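# Seat a board in an enclosure slot and shut its levers

## Task

Put the board into the open upper slot of the enclosure with its component side facing up, pushed all the way in, and with both of its levers closed. A closed lever has clicked and sticks out perpendicular to the board's panel, while a fully opened lever runs along the panel. A lever can only catch its tab if it starts fully open, and closing both levers then pulls the board fully in. At the end the enclosure must rest level on its own feet with none of its feet hanging over the bench edge, and nothing may count on the robot to stay in place. Finally release everything and move the grippers away.

## Robot and tools

Robot: two xArm6 arms, left_arm and right_arm, each with a parallel-finger gripper. Root-link poses in the scene frame: left_arm at (-0.038, +0.336, 0) m, quat_wxyz (+0.998, 0, 0, -0.066); right_arm at (+0.020, -0.318, 0) m, quat_wxyz (+0.998, 0, 0, -0.060). The arm names are labels only and do not tell you which side of an image an arm is on.

Scene frame: origin on the table surface midway between the arms, +z up, +x pointing out across the table, left_arm on the +y side. Gripper frame: fingers extend along its +z and close along its y. end_effector_position is the pinch point, the spot between the pads when shut, roughly 2 cm short of the fingertips; closing pushes the tips about 10 mm further along +z. The wrist camera frame wrist_camera_optical has +z looking forward, +x to the image right, +y to the image bottom.

execute_actions takes "actions", a list holding zero or one item, plus an optional "pictures" boolean (images come by default).
- Empty list: no command, just the current state.
- Move: {"rows": [...], "steps": n}. steps is 1 to 15 control steps of 1/30 s each (15 if omitted). rows holds 1 to 15 rows; row k is used on step k and the final row repeats if there are more steps than rows.
- Wait: {"steps": n} with n up to 300, counted from the previous result and including your reply time; it sends nothing new.

Each row is one flat list of exactly 14 numbers covering both arms, even if only one moves: left_arm waist, shoulder, elbow, forearm roll, wrist pitch, wrist roll, opening, then the same seven for right_arm. The six joint values are absolute target angles in radians (the same numbers Joint positions reports), not offsets. Stated ranges per arm: waist -6.283..6.283, shoulder -2.059..2.094, elbow -3.927..0.192, forearm roll -6.283..6.283, wrist pitch -1.693..3.142, wrist roll -6.283..6.283. A call is rejected (nothing sent) when a target exceeds an end by over 0.010 rad and lies beyond the joint's last reported angle. True ends may differ by up to 0.010 rad; targets past them are clipped and reported with "joint sent to its limit" (possibly referring to an earlier, still running action). Missing that line does not prove there is more room. Opening is an absolute value from -1 (closed) to +1 (fully open, 0.084 m pad gap).

Motion behaviour: joint targets advance at most 3.14 rad/s, reaching that speed after 0.16 s, with all joints of one arm synchronised so they finish together. Each step the sent target stays within 0.623 rad of the measured angle, and if it would place the gripper more than 70 mm from where it is now, the whole arm's targets are pulled back toward the measured angles. So large moves need several calls. Between calls the arms continue toward the last row sent until they have nearly stopped (slow or blocked counts as stopped) or any arm has a HELD step; after that only a new action makes them go further, though fingers still finish opening or closing.

Results: a state line per arm (left_arm: ... | right_arm: ...) giving end_effector_position (m), end_effector_quat_wxyz, and linear/angular velocities (m/s, rad/s) in the scene frame; the printed position can be off, more so when the arm is stretched out. Joint positions and Joint velocities list each arm's six joints (rad, rad/s) then the pad gap (m, m/s). grip_measured is the measured finger opening on the same -1..1 scale you command. "joint command not followed" means a clearance check altered or blocked targets on some steps; the rest of the row still ran. HELD marks steps where your row was partly or wholly not sent. MOTOR HOT appears from 65 °C; at 80 °C an OVER-TEMPERATURE FAULT brakes that arm until it cools. Holding loads, even while you think, heats motors, and heat partly persists into the next scene.

Gripping: to keep hold, command an opening well under grip_measured; the bigger the gap, the harder the squeeze (about 24 N per pad for objects up to about 6 cm wide). Closing fast can press harder and even spring the fingers open. At -1, parts about 0.5 mm thick or more get full force. Re-sending the measured value presses lightly, less for wider parts, which may slip.

Avoid: knocking anything off the table (fails the task), letting the arms strike or shove each other, drops, slips, slams and hard pushes. Contact torque reaching a joint's load limit (N m: waist 46.5, shoulder 46.5, elbow 27.9, forearm roll 27.9, wrist pitch 18.6, wrist roll 18.6; carried weight counts) triggers a torque fault: the arm stops, backs that joint off slightly, holds for 10 s and drops the rest of the call.

zoom_image: {"camera": one of cam_low, cam_left_wrist, cam_right_wrist, "region": [x0, y0, x1, y1]} in pixels of that camera's latest image (all are 504x504, origin top-left), region no larger than 504 by 504. Returns an enlarged, possibly sharper view; moves nothing.

read_manual: optional "section", only "licences" (default); returns URDF licence texts and moves nothing.

finished_scene: {"scene": n} with the current scene's number; ends it irreversibly, reports whether the goal was met, and gives the next task if any. A reply without any tool call ends the whole run. Simulated time keeps running while you write.

Each tool is called after "Call:" by a JSON object that holds its "op" and its "data".

## Session

Call:
{"op": "execute_actions", "data": {"actions": []}}

Scene clock: 0.00 s of 6000.00 s.
left_arm: end_effector_position=(+0.5220, +0.7030, +0.3436) grip_measured=+1.00 end_effector_quat_wxyz=(+0.252, +0.109, +0.723, +0.634) end_effector_velocity=(-0.000, +0.000, +0.000) end_effector_angular_velocity=(+0.001, +0.001, +0.000) | right_arm: end_effector_position=(+0.3258, +0.2872, +0.1889) grip_measured=+1.00 end_effector_quat_wxyz=(-0.361, +0.888, +0.108, +0.265) end_effector_velocity=(+0.001, -0.001, -0.001) end_effector_angular_velocity=(-0.001, -0.000, -0.001)
Joint positions: left_arm=[ 0.389  0.525 -1.317 -1.008 -0.988 -1.152  0.084] | right_arm=[ 1.291  0.419 -1.074  0.327 -0.284  0.568  0.084]
Joint velocities: left_arm=[ 0.     0.    -0.     0.    -0.     0.001 -0.   ] | right_arm=[-0.001 -0.     0.002  0.    -0.    -0.001 -0.   ]

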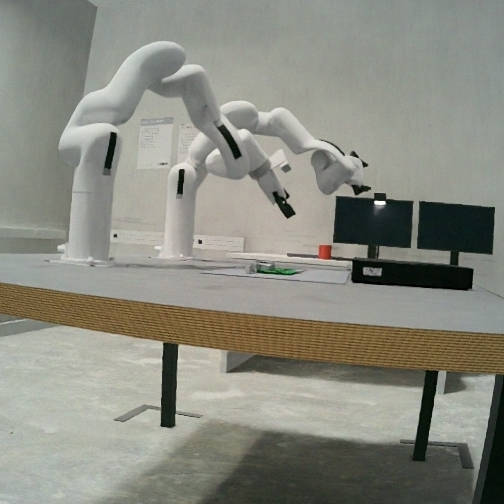

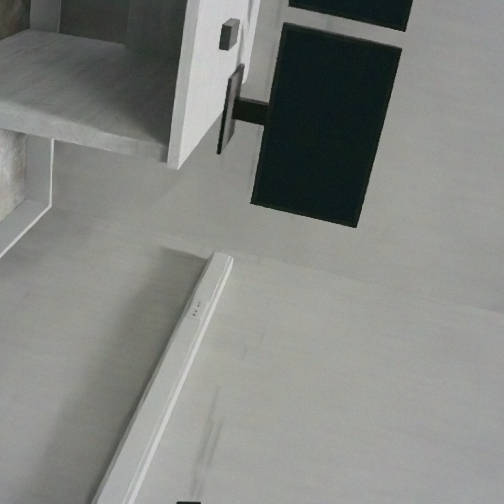

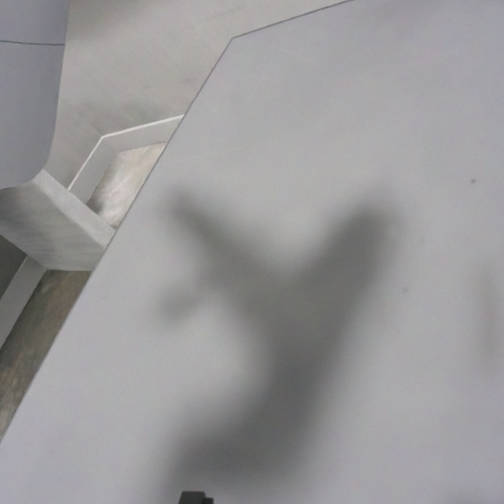

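Call:
{"op": "execute_actions", "data": {"actions": [{"rows":[[0.3,-0.3,-1.0,0,0.6,0,1,0.5,0,-1.5,0,1.5,0,1]]}], "pictures": false}}

Call:
{"op": "execute_actions", "data": {"actions": [{"steps":45}]}}

Call:
{"op": "zoom_image", "data": {"camera": "cam_low", "region": [190,230,490,310]}}

Scene clock: 5.87 s of 6000.00 s.
left_arm: end_effector_position=(+0.5749, +0.6003, +0.4693) grip_measured=+1.00 end_effector_quat_wxyz=(+0.252, +0.417, +0.591, +0.643) end_effector_velocity=(+0.055, -0.287, +0.266) end_effector_angular_velocity=(+1.178, +0.810, -1.090) | right_arm: end_effector_position=(+0.4458, +0.2400, +0.3022) grip_measured=+1.00 end_effector_quat_wxyz=(-0.327, +0.870, +0.144, +0.339) end_effector_velocity=(+0.271, -0.192, +0.210) end_effector_angular_velocity=(-0.235, -0.321, -0.115)
Joint positions: left_arm=[ 0.347  0.176 -1.169 -0.652 -0.633 -0.796  0.084] | right_arm=[ 1.068  0.286 -1.21   0.224 -0.06   0.389  0.084]
Joint velocities: left_arm=[-0.077 -0.799  0.278  0.921  0.919  0.919  0.   ] | right_arm=[-0.542 -0.268 -0.27  -0.21   0.55  -0.365 -0.   ]
Steps of this call (steps 1 to 90: nothing new was sent; then 2.37 s passed at rest; steps 91 to 105: all 15 steps of this action). Readings (joint positions):
91: left_arm=[0.389 0.525 -1.316 -1.007 -0.988 -1.152] | right_arm=[1.291 0.419 -1.074 0.327 -0.284 0.568]
92: left_arm=[0.388 0.523 -1.315 -1.005 -0.985 -1.149] | right_arm=[1.289 0.418 -1.075 0.325 -0.280 0.565]
94: left_arm=[0.384 0.490 -1.291 -0.967 -0.946 -1.110] | right_arm=[1.262 0.402 -1.090 0.310 -0.249 0.538]
98: left_arm=[0.367 0.365 -1.241 -0.847 -0.828 -0.992] | right_arm=[1.191 0.353 -1.142 0.276 -0.183 0.480]
105: the state above

Scene clock: 7.37 s of 6000.00 s.
left_arm: end_effector_position=(+0.4924, +0.4259, +0.3943) grip_measured=+1.00 end_effector_quat_wxyz=(-0.029, +0.936, +0.079, +0.342) end_effector_velocity=(+0.000, +0.000, -0.000) end_effector_angular_velocity=(+0.000, +0.000, +0.000) | right_arm: end_effector_position=(+0.4634, -0.1404, +0.3529) grip_measured=+1.00 end_effector_quat_wxyz=(-0.000, +0.982, +0.189, +0.002) end_effector_velocity=(-0.009, -0.008, -0.002) end_effector_angular_velocity=(-0.018, +0.038, +0.000)
Joint positions: left_arm=[ 0.3   -0.3   -1.    -0.     0.6   -0.     0.084] | right_arm=[ 0.501  0.001 -1.5    0.     1.496  0.     0.084]
Joint velocities: left_arm=[ 0.     0.001 -0.     0.     0.    -0.    -0.   ] | right_arm=[-0.006 -0.001 -0.004 -0.003  0.046 -0.007  0.   ]
Steps of this call (steps 1 to 45: the robot went on to your last target). Readings (joint positions):
1: left_arm=[0.345 0.150 -1.160 -0.621 -0.601 -0.765] | right_arm=[1.050 0.277 -1.219 0.217 -0.042 0.376]
2: left_arm=[0.342 0.123 -1.150 -0.587 -0.568 -0.731] | right_arm=[1.032 0.268 -1.228 0.210 -0.022 0.364]
4: left_arm=[0.337 0.070 -1.131 -0.515 -0.495 -0.659] | right_arm=[0.996 0.250 -1.246 0.195 0.018 0.340]
8: left_arm=[0.325 -0.042 -1.092 -0.358 -0.310 -0.475] | right_arm=[0.924 0.214 -1.283 0.167 0.108 0.290]
45: the state above

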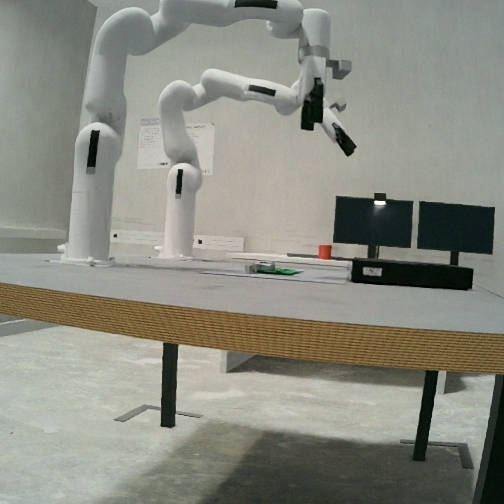

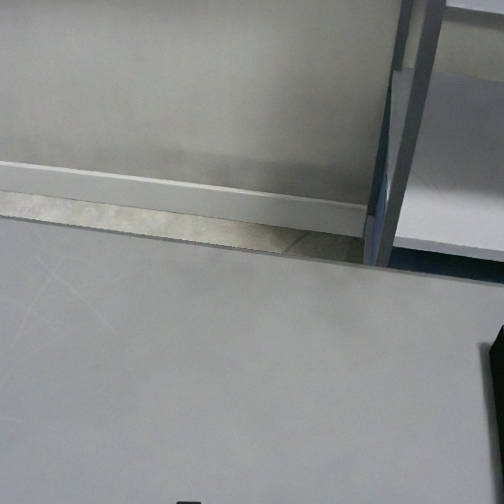

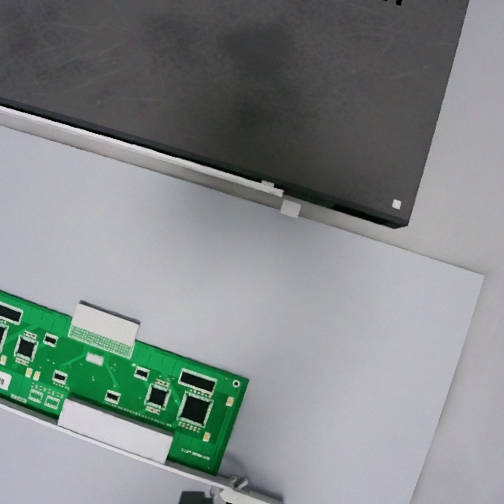

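Region (190, 230, 490, 310) of cam_low's 504x504 image, scaled by 1.680, with more detail than that image has; it fills the top 134 rows of this view, and the rest is white.

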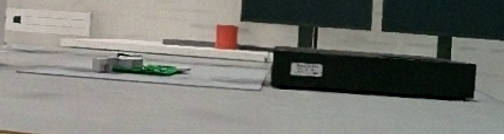

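Call:
{"op": "execute_actions", "data": {"actions": [{"rows":[[-0.4,-0.7,-0.1,0,-0.2,0,1,0.85,-0.1,-1.7,0,1.8,0.73,1]]}], "pictures": false}}

Call:
{"op": "execute_actions", "data": {"actions": [{"steps":40}]}}

Scene clock: 13.27 s of 6000.00 s.
left_arm: end_effector_position=(+0.4590, +0.2671, +0.3697) grip_measured=+1.00 end_effector_quat_wxyz=(+0.029, +0.904, -0.062, +0.422) end_effector_velocity=(-0.158, -0.305, -0.161) end_effector_angular_velocity=(-0.031, -0.225, -0.646) | right_arm: end_effector_position=(+0.3724, -0.0601, +0.4294) grip_measured=+1.00 end_effector_quat_wxyz=(-0.000, +0.998, +0.059, +0.000) end_effector_velocity=(-0.255, +0.148, +0.183) end_effector_angular_velocity=(+0.005, -0.008, -0.727)
Joint positions: left_arm=[-0.006 -0.479 -0.665  0.     0.271  0.     0.084] | right_arm=[ 0.752 -0.072 -1.644  0.     1.716  0.515  0.084]
Joint velocities: left_arm=[-0.646 -0.361  0.9    0.    -0.766  0.     0.   ] | right_arm=[ 0.619 -0.181 -0.359 -0.001  0.53   1.346  0.   ]
Steps of this call (steps 1 to 15: the robot went on to your last target; steps 16 to 90: nothing new was sent; then 2.40 s passed at rest; steps 91 to 105: all 15 steps of this action). Readings (joint positions):
91: left_arm=[0.300 -0.300 -1.000 -0.000 0.600 -0.000] | right_arm=[0.500 -0.000 -1.500 -0.000 1.500 0.000]
92: left_arm=[0.298 -0.302 -0.997 -0.000 0.597 -0.000] | right_arm=[0.501 -0.000 -1.501 -0.000 1.502 0.003]
94: left_arm=[0.264 -0.324 -0.962 -0.000 0.560 -0.000] | right_arm=[0.521 -0.004 -1.511 -0.001 1.521 0.044]
98: left_arm=[0.158 -0.388 -0.858 0.000 0.457 0.000] | right_arm=[0.610 -0.032 -1.564 0.000 1.594 0.205]
105: the state above

Scene clock: 14.60 s of 6000.00 s.
left_arm: end_effector_position=(+0.3154, +0.1280, +0.2641) grip_measured=+1.00 end_effector_quat_wxyz=(+0.126, +0.847, -0.231, +0.463) end_effector_velocity=(-0.000, -0.000, -0.001) end_effector_angular_velocity=(+0.001, +0.002, -0.000) | right_arm: end_effector_position=(+0.3306, -0.0402, +0.4572) grip_measured=+1.00 end_effector_quat_wxyz=(+0.000, +1.000, +0.000, +0.000) end_effector_velocity=(-0.001, +0.001, -0.000) end_effector_angular_velocity=(-0.001, +0.002, +0.002)
Joint positions: left_arm=[-0.4   -0.7   -0.1   -0.    -0.2   -0.     0.084] | right_arm=[ 0.85  -0.1   -1.7   -0.     1.8    0.73   0.084]
Joint velocities: left_arm=[-0.    -0.     0.001  0.     0.001 -0.001 -0.   ] | right_arm=[ 0.001  0.002 -0.002  0.001  0.002 -0.001  0.   ]
Steps of this call (steps 1 to 40: the robot went on to your last target). Readings (joint positions):
1: left_arm=[-0.027 -0.491 -0.635 0.000 0.245 0.000] | right_arm=[0.773 -0.078 -1.656 0.000 1.733 0.560]
2: left_arm=[-0.048 -0.503 -0.604 0.000 0.220 0.000] | right_arm=[0.792 -0.084 -1.667 0.000 1.750 0.603]
4: left_arm=[-0.091 -0.527 -0.542 0.000 0.170 0.000] | right_arm=[0.824 -0.094 -1.686 0.000 1.776 0.669]
8: left_arm=[-0.176 -0.575 -0.419 0.000 0.067 0.000] | right_arm=[0.845 -0.099 -1.697 -0.000 1.796 0.719]
40: the state above

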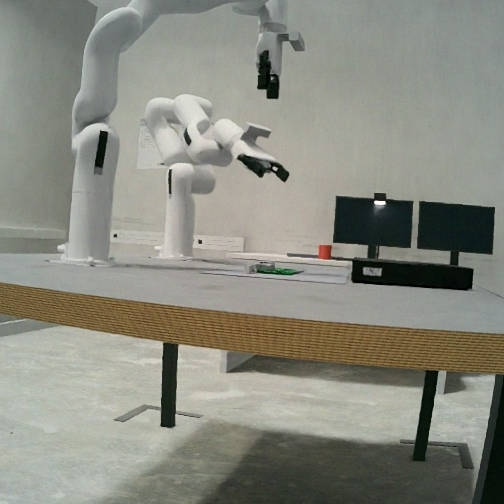

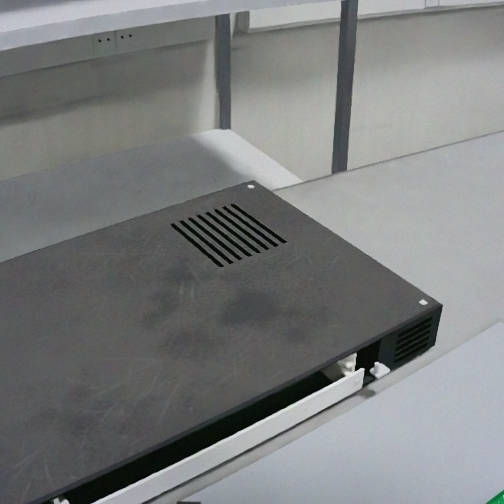

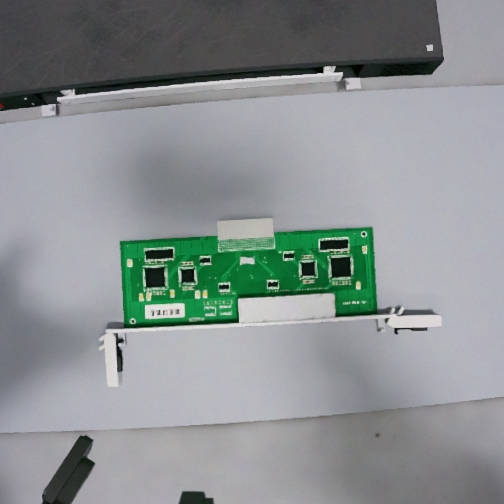

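Call:
{"op": "zoom_image", "data": {"camera": "cam_left_wrist", "region": [280,300,460,440]}}

Call:
{"op": "zoom_image", "data": {"camera": "cam_right_wrist", "region": [80,280,460,400]}}

Call:
{"op": "zoom_image", "data": {"camera": "cam_low", "region": [230,245,390,295]}}

Region (280, 300, 460, 440) of cam_left_wrist's 504x504 image, scaled by 2.800, with more detail than that image has.

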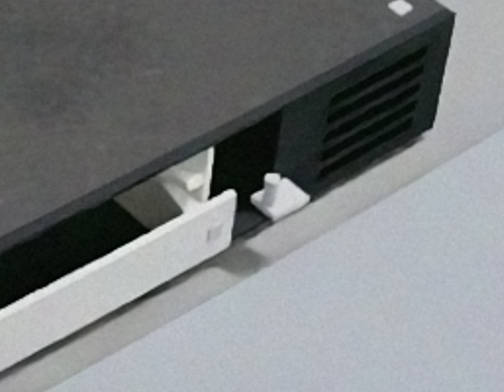

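Region (80, 280, 460, 400) of cam_right_wrist's 504x504 image, scaled by 1.326, with more detail than that image has; it fills the top 159 rows of this view, and the rest is white.

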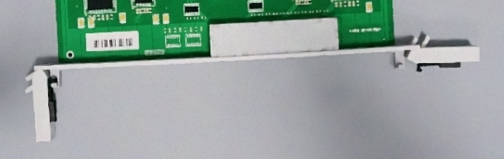

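Region (230, 245, 390, 295) of cam_low's 504x504 image, scaled by 3.150, with more detail than that image has; it fills the top 158 rows of this view, and the rest is white.

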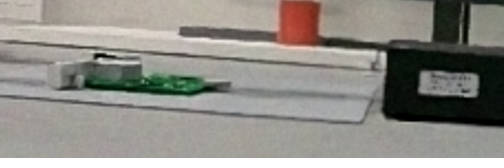

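Call:
{"op": "execute_actions", "data": {"actions": [{"rows":[[0.1,-0.7,-0.1,0,-0.2,0,-1,0.8246,0.101,-0.761,0,0.66,2.22,0.3]]}], "pictures": false}}

Call:
{"op": "execute_actions", "data": {"actions": [{"steps":40}]}}

Call:
{"op": "zoom_image", "data": {"camera": "cam_low", "region": [210,200,370,295]}}

Scene clock: 27.30 s of 6000.00 s.
left_arm: end_effector_position=(+0.3688, +0.2842, +0.2641) grip_measured=-1.00 end_effector_quat_wxyz=(+0.030, +0.876, -0.055, +0.478) end_effector_velocity=(+0.047, +0.371, +0.000) end_effector_angular_velocity=(-0.002, -0.001, +0.913) | right_arm: end_effector_position=(+0.3623, -0.0186, +0.3058) grip_measured=+0.29 end_effector_quat_wxyz=(+0.035, +0.984, -0.170, -0.028) end_effector_velocity=(+0.017, +0.003, -0.368) end_effector_angular_velocity=(-0.169, +0.082, -0.842)
Joint positions: left_arm=[ 0.006 -0.7   -0.1   -0.    -0.2   -0.     0.   ] | right_arm=[ 0.839 -0.01  -1.369  0.     1.469  1.061  0.056]
Joint velocities: left_arm=[ 0.911 -0.     0.001 -0.002 -0.002 -0.001  0.   ] | right_arm=[-0.02   0.168  0.829  0.    -0.824  0.825 -0.   ]
Steps of this call (steps 1 to 15: the robot went on to your last target; steps 16 to 90: nothing new was sent; then 9.20 s passed at rest; steps 91 to 105: all 15 steps of this action). Readings (joint positions):
91: left_arm=[-0.400 -0.700 -0.100 0.000 -0.200 0.000] | right_arm=[0.850 -0.100 -1.700 0.000 1.800 0.730]
92: left_arm=[-0.398 -0.700 -0.100 0.000 -0.200 0.000] | right_arm=[0.850 -0.100 -1.698 -0.000 1.797 0.733]
94: left_arm=[-0.360 -0.700 -0.100 0.001 -0.200 0.000] | right_arm=[0.849 -0.093 -1.668 -0.000 1.759 0.770]
98: left_arm=[-0.219 -0.700 -0.100 -0.000 -0.200 -0.000] | right_arm=[0.844 -0.054 -1.553 0.000 1.655 0.875]
105: the state above

Scene clock: 28.63 s of 6000.00 s.
left_arm: end_effector_position=(+0.3718, +0.3228, +0.2641) grip_measured=-1.00 end_effector_quat_wxyz=(+0.008, +0.877, -0.014, +0.479) end_effector_velocity=(-0.000, -0.000, -0.001) end_effector_angular_velocity=(+0.000, +0.002, -0.000) | right_arm: end_effector_position=(+0.3471, -0.0400, +0.0702) grip_measured=+0.29 end_effector_quat_wxyz=(-0.000, +0.727, -0.687, +0.000) end_effector_velocity=(-0.001, -0.001, -0.001) end_effector_angular_velocity=(-0.003, +0.004, -0.002)
Joint positions: left_arm=[ 0.1 -0.7 -0.1  0.  -0.2 -0.   0. ] | right_arm=[ 0.825  0.101 -0.761 -0.     0.66   2.22   0.056]
Joint velocities: left_arm=[-0.     0.     0.     0.     0.002  0.     0.   ] | right_arm=[-0.001 -0.     0.004  0.001  0.001  0.001 -0.   ]
Steps of this call (steps 1 to 40: the robot went on to your last target). Readings (joint positions):
1: left_arm=[0.034 -0.700 -0.100 -0.000 -0.200 -0.000] | right_arm=[0.838 -0.005 -1.342 0.000 1.441 1.088]
2: left_arm=[0.056 -0.700 -0.100 -0.000 -0.200 -0.000] | right_arm=[0.837 0.000 -1.314 0.000 1.413 1.117]
4: left_arm=[0.082 -0.700 -0.100 -0.000 -0.200 -0.000] | right_arm=[0.836 0.010 -1.258 0.000 1.354 1.176]
8: left_arm=[0.096 -0.700 -0.100 0.000 -0.200 0.000] | right_arm=[0.834 0.031 -1.145 0.000 1.215 1.315]
40: the state above

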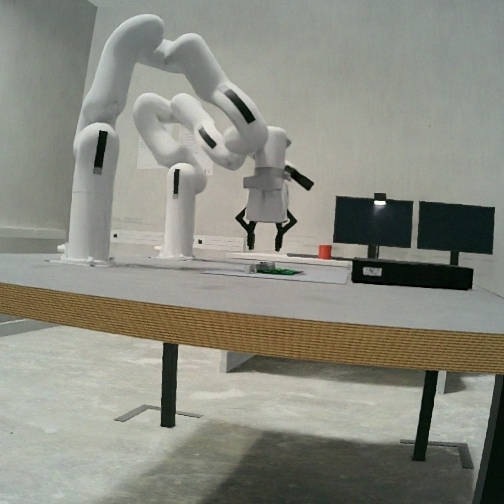

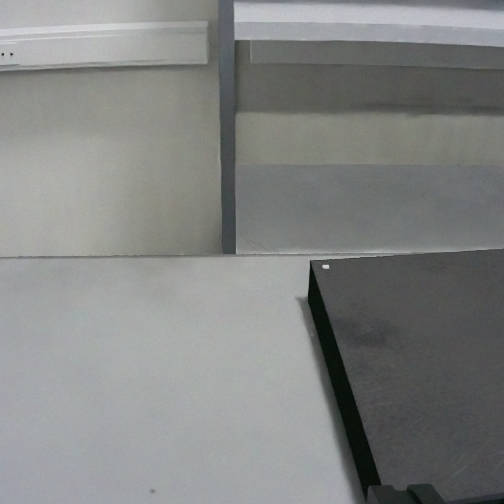

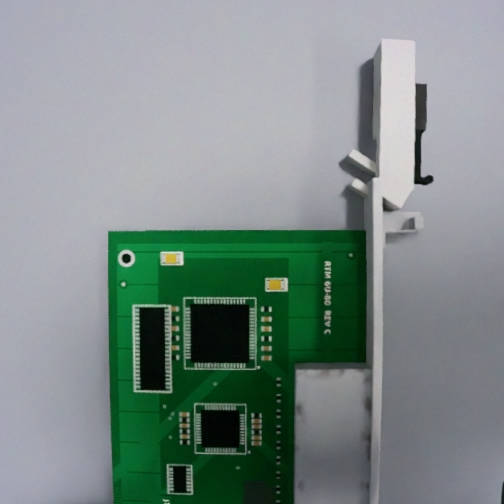

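Region (210, 200, 370, 295) of cam_low's 504x504 image, scaled by 3.150, with more detail than that image has; it fills the top 299 rows of this view, and the rest is white.

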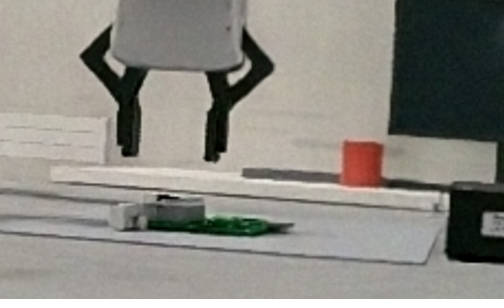

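Call:
{"op": "execute_actions", "data": {"actions": [{"rows":[[0.1,-0.7,-0.1,0,-0.2,0,-1,0.8226,0.228,-0.793,0,0.565,2.22,0.3]]}]}}

Call:
{"op": "zoom_image", "data": {"camera": "cam_low", "region": [230,230,330,290]}}

Scene clock: 32.03 s of 6000.00 s.
left_arm: end_effector_position=(+0.3718, +0.3228, +0.2641) grip_measured=-1.00 end_effector_quat_wxyz=(+0.008, +0.877, -0.014, +0.479) end_effector_velocity=(-0.000, -0.000, +0.000) end_effector_angular_velocity=(-0.000, -0.001, -0.000) | right_arm: end_effector_position=(+0.3571, -0.0327, +0.0335) grip_measured=+0.29 end_effector_quat_wxyz=(-0.001, +0.726, -0.688, +0.000) end_effector_velocity=(-0.000, -0.000, -0.004) end_effector_angular_velocity=(-0.001, +0.002, -0.002)
Joint positions: left_arm=[ 0.1 -0.7 -0.1 -0.  -0.2 -0.   0. ] | right_arm=[ 0.823  0.226 -0.793 -0.     0.566  2.22   0.056]
Joint velocities: left_arm=[-0.    -0.001  0.    -0.    -0.    -0.     0.   ] | right_arm=[-0.001  0.009  0.     0.    -0.007  0.001 -0.   ]
Steps of this call (steps 1 to 15: the robot went on to your last target; steps 16 to 87: nothing new was sent; steps 88 to 102: all 15 steps of this action). Readings (joint positions):
88: left_arm=[0.100 -0.700 -0.100 -0.000 -0.200 -0.000] | right_arm=[0.825 0.101 -0.761 -0.000 0.660 2.220]
89: left_arm=[0.100 -0.700 -0.100 -0.000 -0.200 -0.000] | right_arm=[0.825 0.103 -0.762 0.000 0.658 2.220]
91: left_arm=[0.100 -0.700 -0.100 -0.000 -0.200 0.000] | right_arm=[0.824 0.136 -0.773 -0.000 0.630 2.220]
95: left_arm=[0.100 -0.700 -0.100 -0.000 -0.200 0.000] | right_arm=[0.823 0.214 -0.785 0.000 0.579 2.220]
102: the state above

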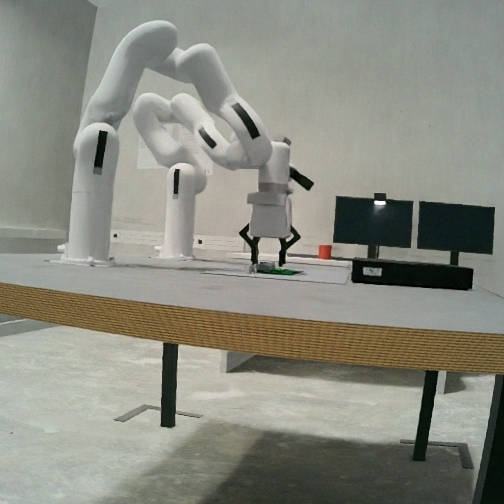

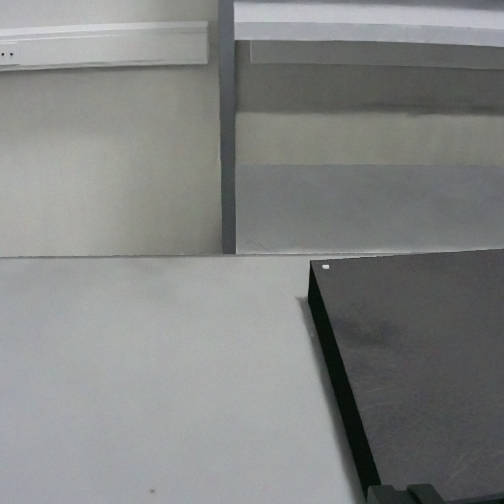

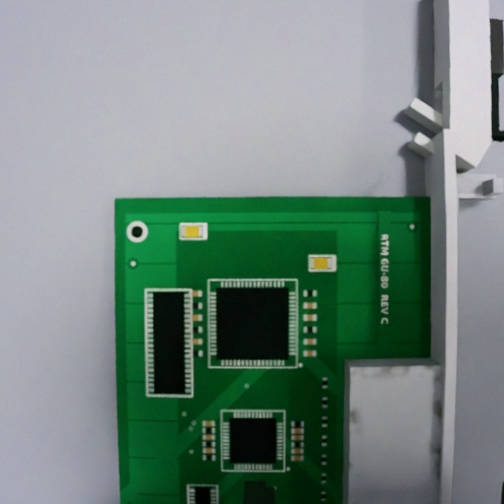

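Region (230, 230, 330, 290) of cam_low's 504x504 image, scaled by 5.040, with more detail than that image has; it fills the top 302 rows of this view, and the rest is white.

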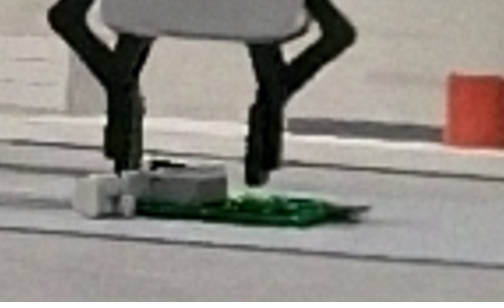

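Call:
{"op": "execute_actions", "data": {"actions": [{"rows":[[-0.504,0.03,-0.707,0,0.677,-2.207,-1,0.8226,0.244,-0.792,0,0.548,2.22,0.3]]}], "pictures": false}}

Call:
{"op": "execute_actions", "data": {"actions": [{"rows":[[-0.504,0.03,-0.707,0,0.677,-2.207,-1,0.8226,0.244,-0.792,0,0.548,2.22,0],[-0.504,0.03,-0.707,0,0.677,-2.207,-1,0.8226,0.244,-0.792,0,0.548,2.22,-0.2],[-0.504,0.03,-0.707,0,0.677,-2.207,-1,0.8226,0.244,-0.792,0,0.548,2.22,-0.3],[-0.504,0.03,-0.707,0,0.677,-2.207,-1,0.8226,0.244,-0.792,0,0.548,2.22,-0.3],[-0.504,0.03,-0.707,0,0.677,-2.207,-1,0.8226,0.244,-0.792,0,0.548,2.22,-0.4],[-0.504,0.03,-0.707,0,0.677,-2.207,-1,0.8226,0.244,-0.792,0,0.548,2.22,-0.5],[-0.504,0.03,-0.707,0,0.677,-2.207,-1,0.8226,0.244,-0.792,0,0.548,2.22,-0.9]]}], "pictures": false}}

Call:
{"op": "execute_actions", "data": {"actions": [{"steps":30}]}}

Call:
{"op": "zoom_image", "data": {"camera": "cam_low", "region": [210,210,330,290]}}

Scene clock: 39.13 s of 6000.00 s.
left_arm: end_effector_position=(+0.3801, +0.1880, +0.1825) grip_measured=-1.00 end_effector_quat_wxyz=(+0.099, +0.961, +0.026, +0.257) end_effector_velocity=(-0.106, -0.260, -0.250) end_effector_angular_velocity=(-0.166, +1.335, +0.329) | right_arm: end_effector_position=(+0.3569, -0.0329, +0.0268) grip_measured=+0.29 end_effector_quat_wxyz=(-0.000, +0.726, -0.688, +0.000) end_effector_velocity=(-0.000, -0.000, -0.001) end_effector_angular_velocity=(-0.001, +0.001, +0.001)
Joint positions: left_arm=[-0.208 -0.341 -0.41   0.     0.192 -0.395  0.   ] | right_arm=[ 0.823  0.244 -0.792 -0.     0.548  2.22   0.056]
Joint velocities: left_arm=[-0.633  0.793 -0.63  -0.     1.039 -1.135  0.   ] | right_arm=[ 0.     0.001  0.001 -0.    -0.    -0.    -0.   ]
Steps of this call (steps 1 to 15: the robot went on to your last target; steps 16 to 90: nothing new was sent; then 3.60 s passed at rest; steps 91 to 105: all 15 steps of this action). Readings (joint positions):
91: left_arm=[0.100 -0.700 -0.100 -0.000 -0.200 -0.000] | right_arm=[0.823 0.228 -0.793 -0.000 0.565 2.220]
92: left_arm=[0.098 -0.698 -0.102 -0.000 -0.197 -0.003] | right_arm=[0.823 0.229 -0.793 -0.000 0.563 2.220]
94: left_arm=[0.063 -0.661 -0.137 -0.001 -0.158 -0.042] | right_arm=[0.823 0.235 -0.793 -0.000 0.557 2.220]
98: left_arm=[-0.052 -0.537 -0.254 0.000 -0.037 -0.164] | right_arm=[0.823 0.243 -0.791 0.000 0.550 2.220]
105: the state above

Scene clock: 39.63 s of 6000.00 s.
left_arm: end_effector_position=(+0.3031, +0.0965, +0.0866) grip_measured=-1.00 end_effector_quat_wxyz=(+0.019, +0.930, +0.367, +0.012) end_effector_velocity=(-0.096, -0.062, -0.078) end_effector_angular_velocity=(+0.178, +0.463, +2.387) | right_arm: end_effector_position=(+0.3567, -0.0330, +0.0267) grip_measured=-0.45 end_effector_quat_wxyz=(+0.000, +0.726, -0.688, -0.000) end_effector_velocity=(+0.000, +0.000, +0.001) end_effector_angular_velocity=(+0.001, -0.002, -0.000)
Joint positions: left_arm=[-0.48  -0.    -0.681  0.     0.636 -1.363  0.   ] | right_arm=[ 0.823  0.244 -0.792 -0.     0.548  2.22   0.024]
Joint velocities: left_arm=[-0.255  0.319 -0.251 -0.     0.413 -2.644  0.   ] | right_arm=[-0.    -0.002  0.001 -0.    -0.001  0.     0.   ]
Steps of this call (steps 1 to 15: all 15 steps of this action). Readings (joint positions):
1: left_arm=[-0.229 -0.314 -0.431 0.000 0.227 -0.434] | right_arm=[0.823 0.244 -0.792 -0.000 0.548 2.220]
2: left_arm=[-0.250 -0.288 -0.452 0.000 0.261 -0.475] | right_arm=[0.823 0.244 -0.792 -0.000 0.548 2.220]
4: left_arm=[-0.291 -0.237 -0.493 0.000 0.328 -0.566] | right_arm=[0.823 0.244 -0.792 -0.000 0.548 2.220]
8: left_arm=[-0.371 -0.137 -0.573 0.000 0.459 -0.790] | right_arm=[0.823 0.244 -0.792 -0.000 0.548 2.220]
15: the state above

Scene clock: 40.63 s of 6000.00 s.
left_arm: end_effector_position=(+0.2943, +0.0906, +0.0799) grip_measured=-1.00 end_effector_quat_wxyz=(+0.000, +0.707, +0.707, -0.000) end_effector_velocity=(-0.001, +0.000, -0.000) end_effector_angular_velocity=(+0.002, +0.003, +0.001) | right_arm: end_effector_position=(+0.3568, -0.0330, +0.0267) grip_measured=-0.45 end_effector_quat_wxyz=(+0.000, +0.726, -0.688, -0.000) end_effector_velocity=(+0.000, +0.000, +0.000) end_effector_angular_velocity=(+0.000, -0.000, -0.001)
Joint positions: left_arm=[-0.504  0.03  -0.707  0.     0.677 -2.207  0.   ] | right_arm=[ 0.823  0.244 -0.792  0.     0.548  2.22   0.024]
Joint velocities: left_arm=[-0.001  0.001  0.    -0.     0.002 -0.002  0.   ] | right_arm=[ 0.    -0.    -0.001  0.     0.001  0.     0.   ]
Steps of this call (steps 1 to 30: the robot went on to your last target). Readings (joint positions):
1: left_arm=[-0.487 0.009 -0.689 0.000 0.648 -1.452] | right_arm=[0.823 0.244 -0.792 -0.000 0.548 2.220]
2: left_arm=[-0.492 0.015 -0.694 0.000 0.657 -1.540] | right_arm=[0.823 0.244 -0.792 0.000 0.548 2.220]
4: left_arm=[-0.498 0.023 -0.701 -0.000 0.668 -1.717] | right_arm=[0.823 0.244 -0.792 0.000 0.548 2.220]
8: left_arm=[-0.502 0.028 -0.706 -0.000 0.675 -2.035] | right_arm=[0.823 0.244 -0.792 0.000 0.548 2.220]
30: the state above
All arms were judged still, so your last target was given up. Only a new action makes them travel on or press farther. Fingers that are still opening or closing keep moving.

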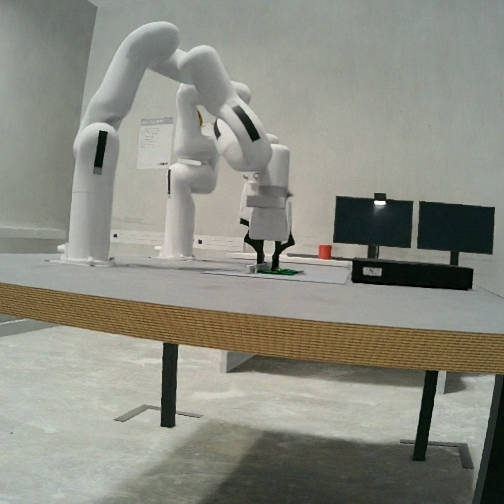

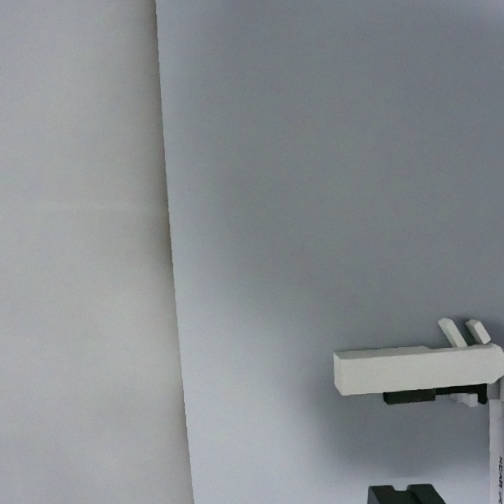

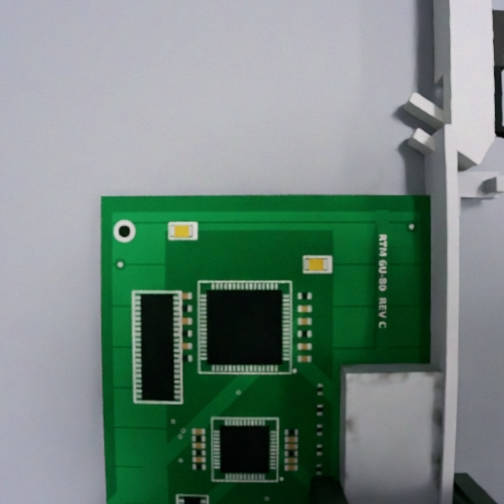

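Region (210, 210, 330, 290) of cam_low's 504x504 image, scaled by 4.200, with more detail than that image has.

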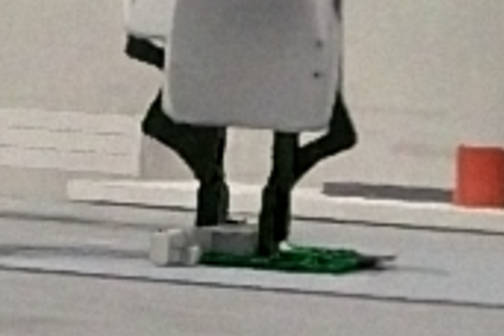

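Call:
{"op": "execute_actions", "data": {"actions": [{"rows":[[-0.504,0.168,-0.692,0,0.524,-2.207,-1,0.8226,0.244,-0.792,0,0.548,2.22,-0.9]]}], "pictures": false}}

Call:
{"op": "execute_actions", "data": {"actions": [{"rows":[[-0.47,0.165,-0.686,0,0.521,-2.17,-1,0.8226,0.244,-0.792,0,0.548,2.22,-0.9]]}]}}

Scene clock: 45.27 s of 6000.00 s.
left_arm: end_effector_position=(+0.2963, +0.0891, +0.0304) grip_measured=-1.00 end_effector_quat_wxyz=(+0.001, +0.707, +0.707, +0.000) end_effector_velocity=(-0.002, +0.001, -0.005) end_effector_angular_velocity=(+0.001, +0.002, -0.000) | right_arm: end_effector_position=(+0.3568, -0.0329, +0.0267) grip_measured=-0.45 end_effector_quat_wxyz=(+0.000, +0.726, -0.688, +0.000) end_effector_velocity=(+0.000, +0.000, +0.000) end_effector_angular_velocity=(+0.000, -0.000, +0.000)
Joint positions: left_arm=[-0.504  0.166 -0.693 -0.     0.525 -2.207  0.   ] | right_arm=[ 0.823  0.244 -0.792  0.     0.548  2.22   0.024]
Joint velocities: left_arm=[-0.001  0.01   0.007 -0.    -0.015 -0.001  0.   ] | right_arm=[ 0.     0.    -0.001  0.     0.    -0.    -0.   ]
Steps of this call (steps 1 to 90: nothing new was sent; then 1.13 s passed at rest; steps 91 to 105: all 15 steps of this action). Readings (joint positions):
91: left_arm=[-0.504 0.030 -0.707 0.000 0.677 -2.207] | right_arm=[0.823 0.244 -0.792 0.000 0.548 2.220]
92: left_arm=[-0.504 0.032 -0.707 -0.000 0.674 -2.207] | right_arm=[0.823 0.244 -0.792 0.000 0.548 2.220]
94: left_arm=[-0.504 0.062 -0.707 -0.000 0.635 -2.207] | right_arm=[0.823 0.244 -0.792 0.000 0.548 2.220]
98: left_arm=[-0.504 0.151 -0.689 0.000 0.549 -2.207] | right_arm=[0.823 0.244 -0.792 0.000 0.548 2.220]
105: the state above

Scene clock: 45.77 s of 6000.00 s.
left_arm: end_effector_position=(+0.3026, +0.1018, +0.0290) grip_measured=-1.00 end_effector_quat_wxyz=(+0.000, +0.708, +0.706, +0.000) end_effector_velocity=(-0.000, +0.001, -0.001) end_effector_angular_velocity=(+0.001, +0.001, -0.001) | right_arm: end_effector_position=(+0.3568, -0.0329, +0.0267) grip_measured=-0.45 end_effector_quat_wxyz=(-0.000, +0.726, -0.688, +0.000) end_effector_velocity=(+0.000, +0.000, +0.001) end_effector_angular_velocity=(+0.002, -0.002, +0.001)
Joint positions: left_arm=[-0.47   0.165 -0.686 -0.     0.521 -2.17   0.   ] | right_arm=[ 0.823  0.244 -0.792  0.     0.548  2.22   0.024]
Joint velocities: left_arm=[ 0.002  0.001  0.001  0.    -0.     0.003  0.   ] | right_arm=[ 0.    -0.002  0.001  0.    -0.002 -0.001  0.   ]
Steps of this call (steps 1 to 15: all 15 steps of this action). Readings (joint positions):
1: left_arm=[-0.504 0.166 -0.693 -0.000 0.525 -2.207] | right_arm=[0.823 0.244 -0.792 -0.000 0.548 2.220]
2: left_arm=[-0.502 0.167 -0.692 0.000 0.524 -2.204] | right_arm=[0.823 0.244 -0.792 0.000 0.548 2.220]
4: left_arm=[-0.489 0.166 -0.690 0.000 0.523 -2.190] | right_arm=[0.823 0.244 -0.792 0.000 0.548 2.220]
8: left_arm=[-0.473 0.165 -0.687 -0.000 0.521 -2.174] | right_arm=[0.823 0.244 -0.792 0.000 0.548 2.220]
15: the state above

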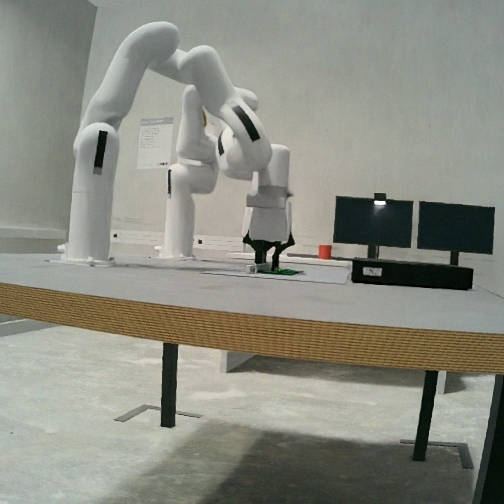

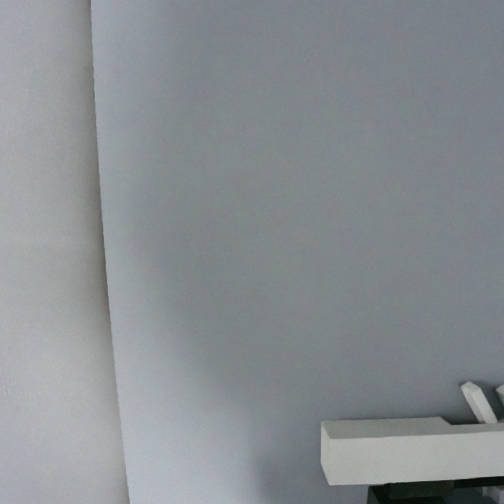

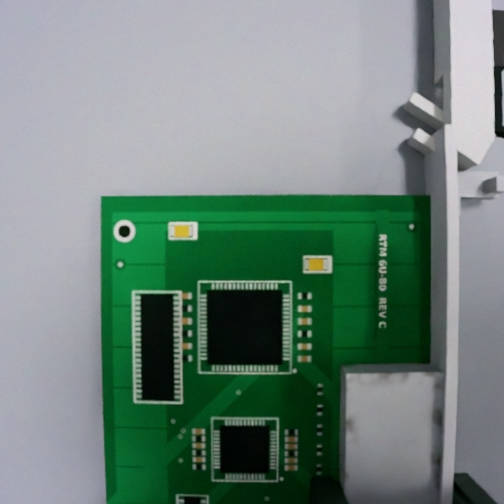

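Call:
{"op": "execute_actions", "data": {"actions": [{"rows":[[-0.446,0.142,-0.654,0,0.512,-2.15,-1,0.8226,0.244,-0.792,0,0.548,2.22,-0.9]]}]}}

Scene clock: 47.47 s of 6000.00 s.
left_arm: end_effector_position=(+0.3008, +0.1148, +0.0289) grip_measured=-1.00 end_effector_quat_wxyz=(-0.000, +0.707, +0.707, -0.000) end_effector_velocity=(-0.000, +0.000, +0.000) end_effector_angular_velocity=(-0.001, -0.001, -0.001) | right_arm: end_effector_position=(+0.3570, -0.0329, +0.0268) grip_measured=-0.45 end_effector_quat_wxyz=(-0.000, +0.726, -0.688, +0.000) end_effector_velocity=(+0.000, -0.000, +0.000) end_effector_angular_velocity=(+0.000, -0.001, +0.001)
Joint positions: left_arm=[-0.446  0.142 -0.654  0.     0.512 -2.15   0.   ] | right_arm=[ 0.822  0.244 -0.792 -0.     0.548  2.22   0.024]
Joint velocities: left_arm=[ 0.    -0.002  0.002 -0.    -0.001  0.002  0.   ] | right_arm=[-0.    -0.     0.    -0.    -0.    -0.001 -0.   ]
Steps of this call (steps 1 to 15: the robot went on to your last target; steps 16 to 36: nothing new was sent; steps 37 to 51: all 15 steps of this action). Readings (joint positions):
37: left_arm=[-0.470 0.165 -0.686 0.000 0.521 -2.170] | right_arm=[0.823 0.244 -0.792 0.000 0.548 2.220]
38: left_arm=[-0.469 0.164 -0.684 0.000 0.520 -2.168] | right_arm=[0.823 0.244 -0.792 0.000 0.548 2.220]
40: left_arm=[-0.460 0.154 -0.673 -0.000 0.516 -2.161] | right_arm=[0.823 0.244 -0.793 0.000 0.547 2.220]
44: left_arm=[-0.448 0.144 -0.656 0.000 0.513 -2.152] | right_arm=[0.822 0.244 -0.792 0.000 0.547 2.220]
51: the state above

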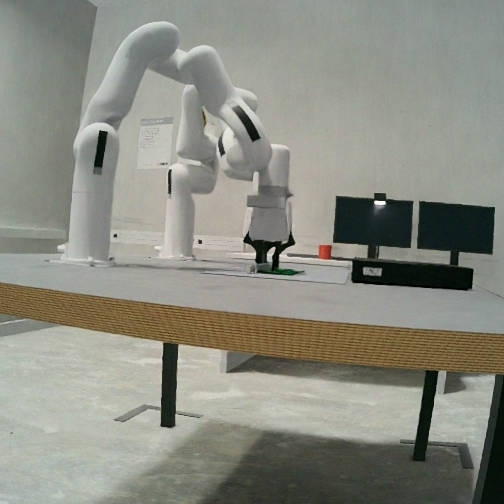

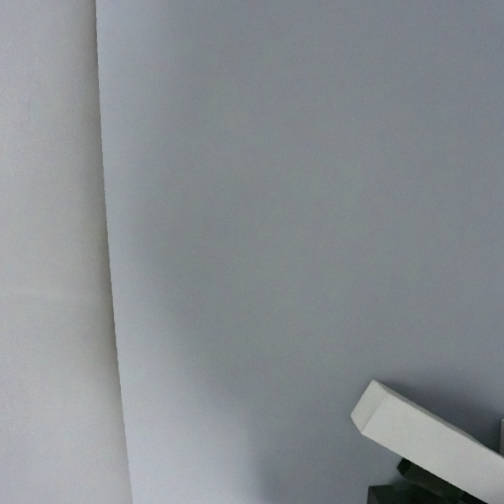

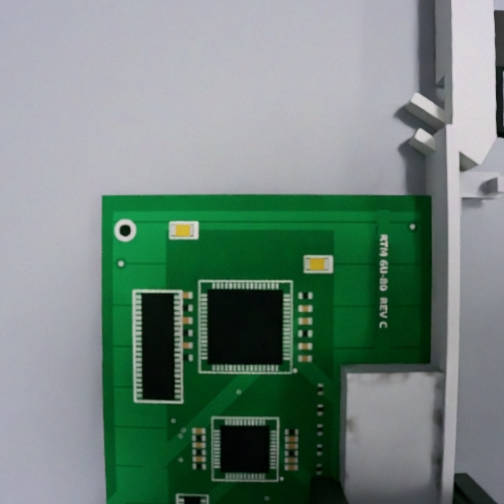

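Call:
{"op": "execute_actions", "data": {"actions": [{"rows":[[-0.3625,0.108,-0.607,0,0.499,-2.1,-1,0.8226,0.244,-0.792,0,0.548,2.22,-0.9]]}]}}

Scene clock: 49.50 s of 6000.00 s.
left_arm: end_effector_position=(+0.3068, +0.1496, +0.0289) grip_measured=-1.00 end_effector_quat_wxyz=(-0.000, +0.695, +0.719, -0.000) end_effector_velocity=(+0.000, +0.002, -0.001) end_effector_angular_velocity=(+0.000, +0.000, +0.002) | right_arm: end_effector_position=(+0.3568, -0.0329, +0.0267) grip_measured=-0.45 end_effector_quat_wxyz=(-0.000, +0.726, -0.688, -0.000) end_effector_velocity=(+0.000, -0.000, +0.000) end_effector_angular_velocity=(+0.000, -0.001, -0.000)
Joint positions: left_arm=[-0.363  0.108 -0.607  0.     0.499 -2.1    0.   ] | right_arm=[ 0.823  0.244 -0.792  0.     0.548  2.22   0.024]
Joint velocities: left_arm=[ 0.005 -0.001  0.004 -0.    -0.003  0.004  0.   ] | right_arm=[-0.001 -0.001  0.001 -0.001 -0.    -0.     0.   ]
Steps of this call (steps 1 to 15: the robot went on to your last target; steps 16 to 46: nothing new was sent; steps 47 to 61: all 15 steps of this action). Readings (joint positions):
47: left_arm=[-0.446 0.142 -0.654 0.000 0.512 -2.150] | right_arm=[0.823 0.244 -0.792 0.000 0.548 2.220]
48: left_arm=[-0.444 0.141 -0.653 0.000 0.511 -2.148] | right_arm=[0.823 0.244 -0.792 0.000 0.548 2.220]
50: left_arm=[-0.417 0.130 -0.638 0.000 0.507 -2.131] | right_arm=[0.823 0.244 -0.792 0.000 0.548 2.220]
54: left_arm=[-0.371 0.112 -0.612 -0.000 0.501 -2.106] | right_arm=[0.823 0.244 -0.792 0.000 0.548 2.220]
61: the state above

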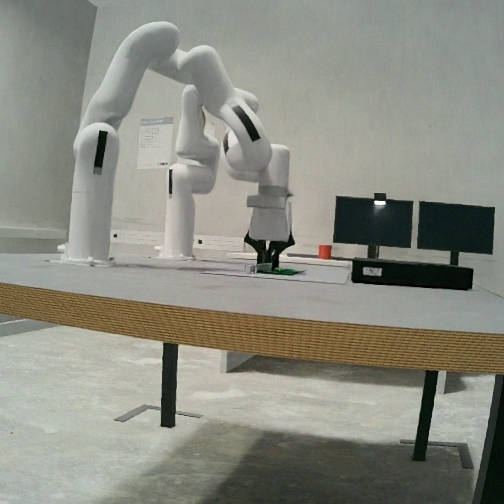

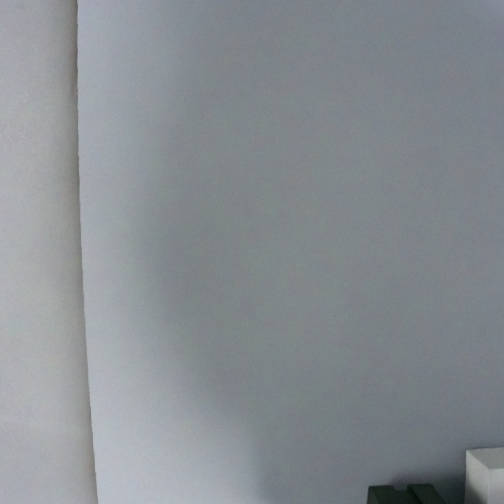

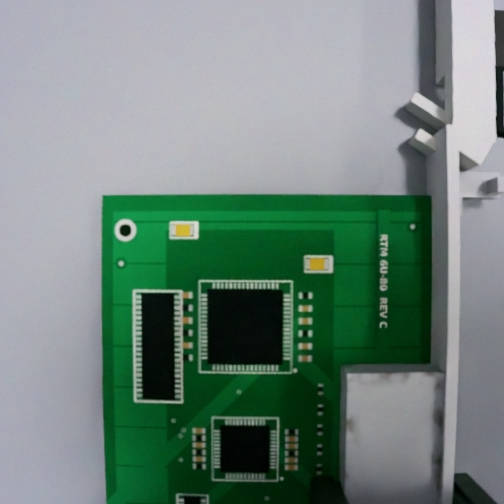

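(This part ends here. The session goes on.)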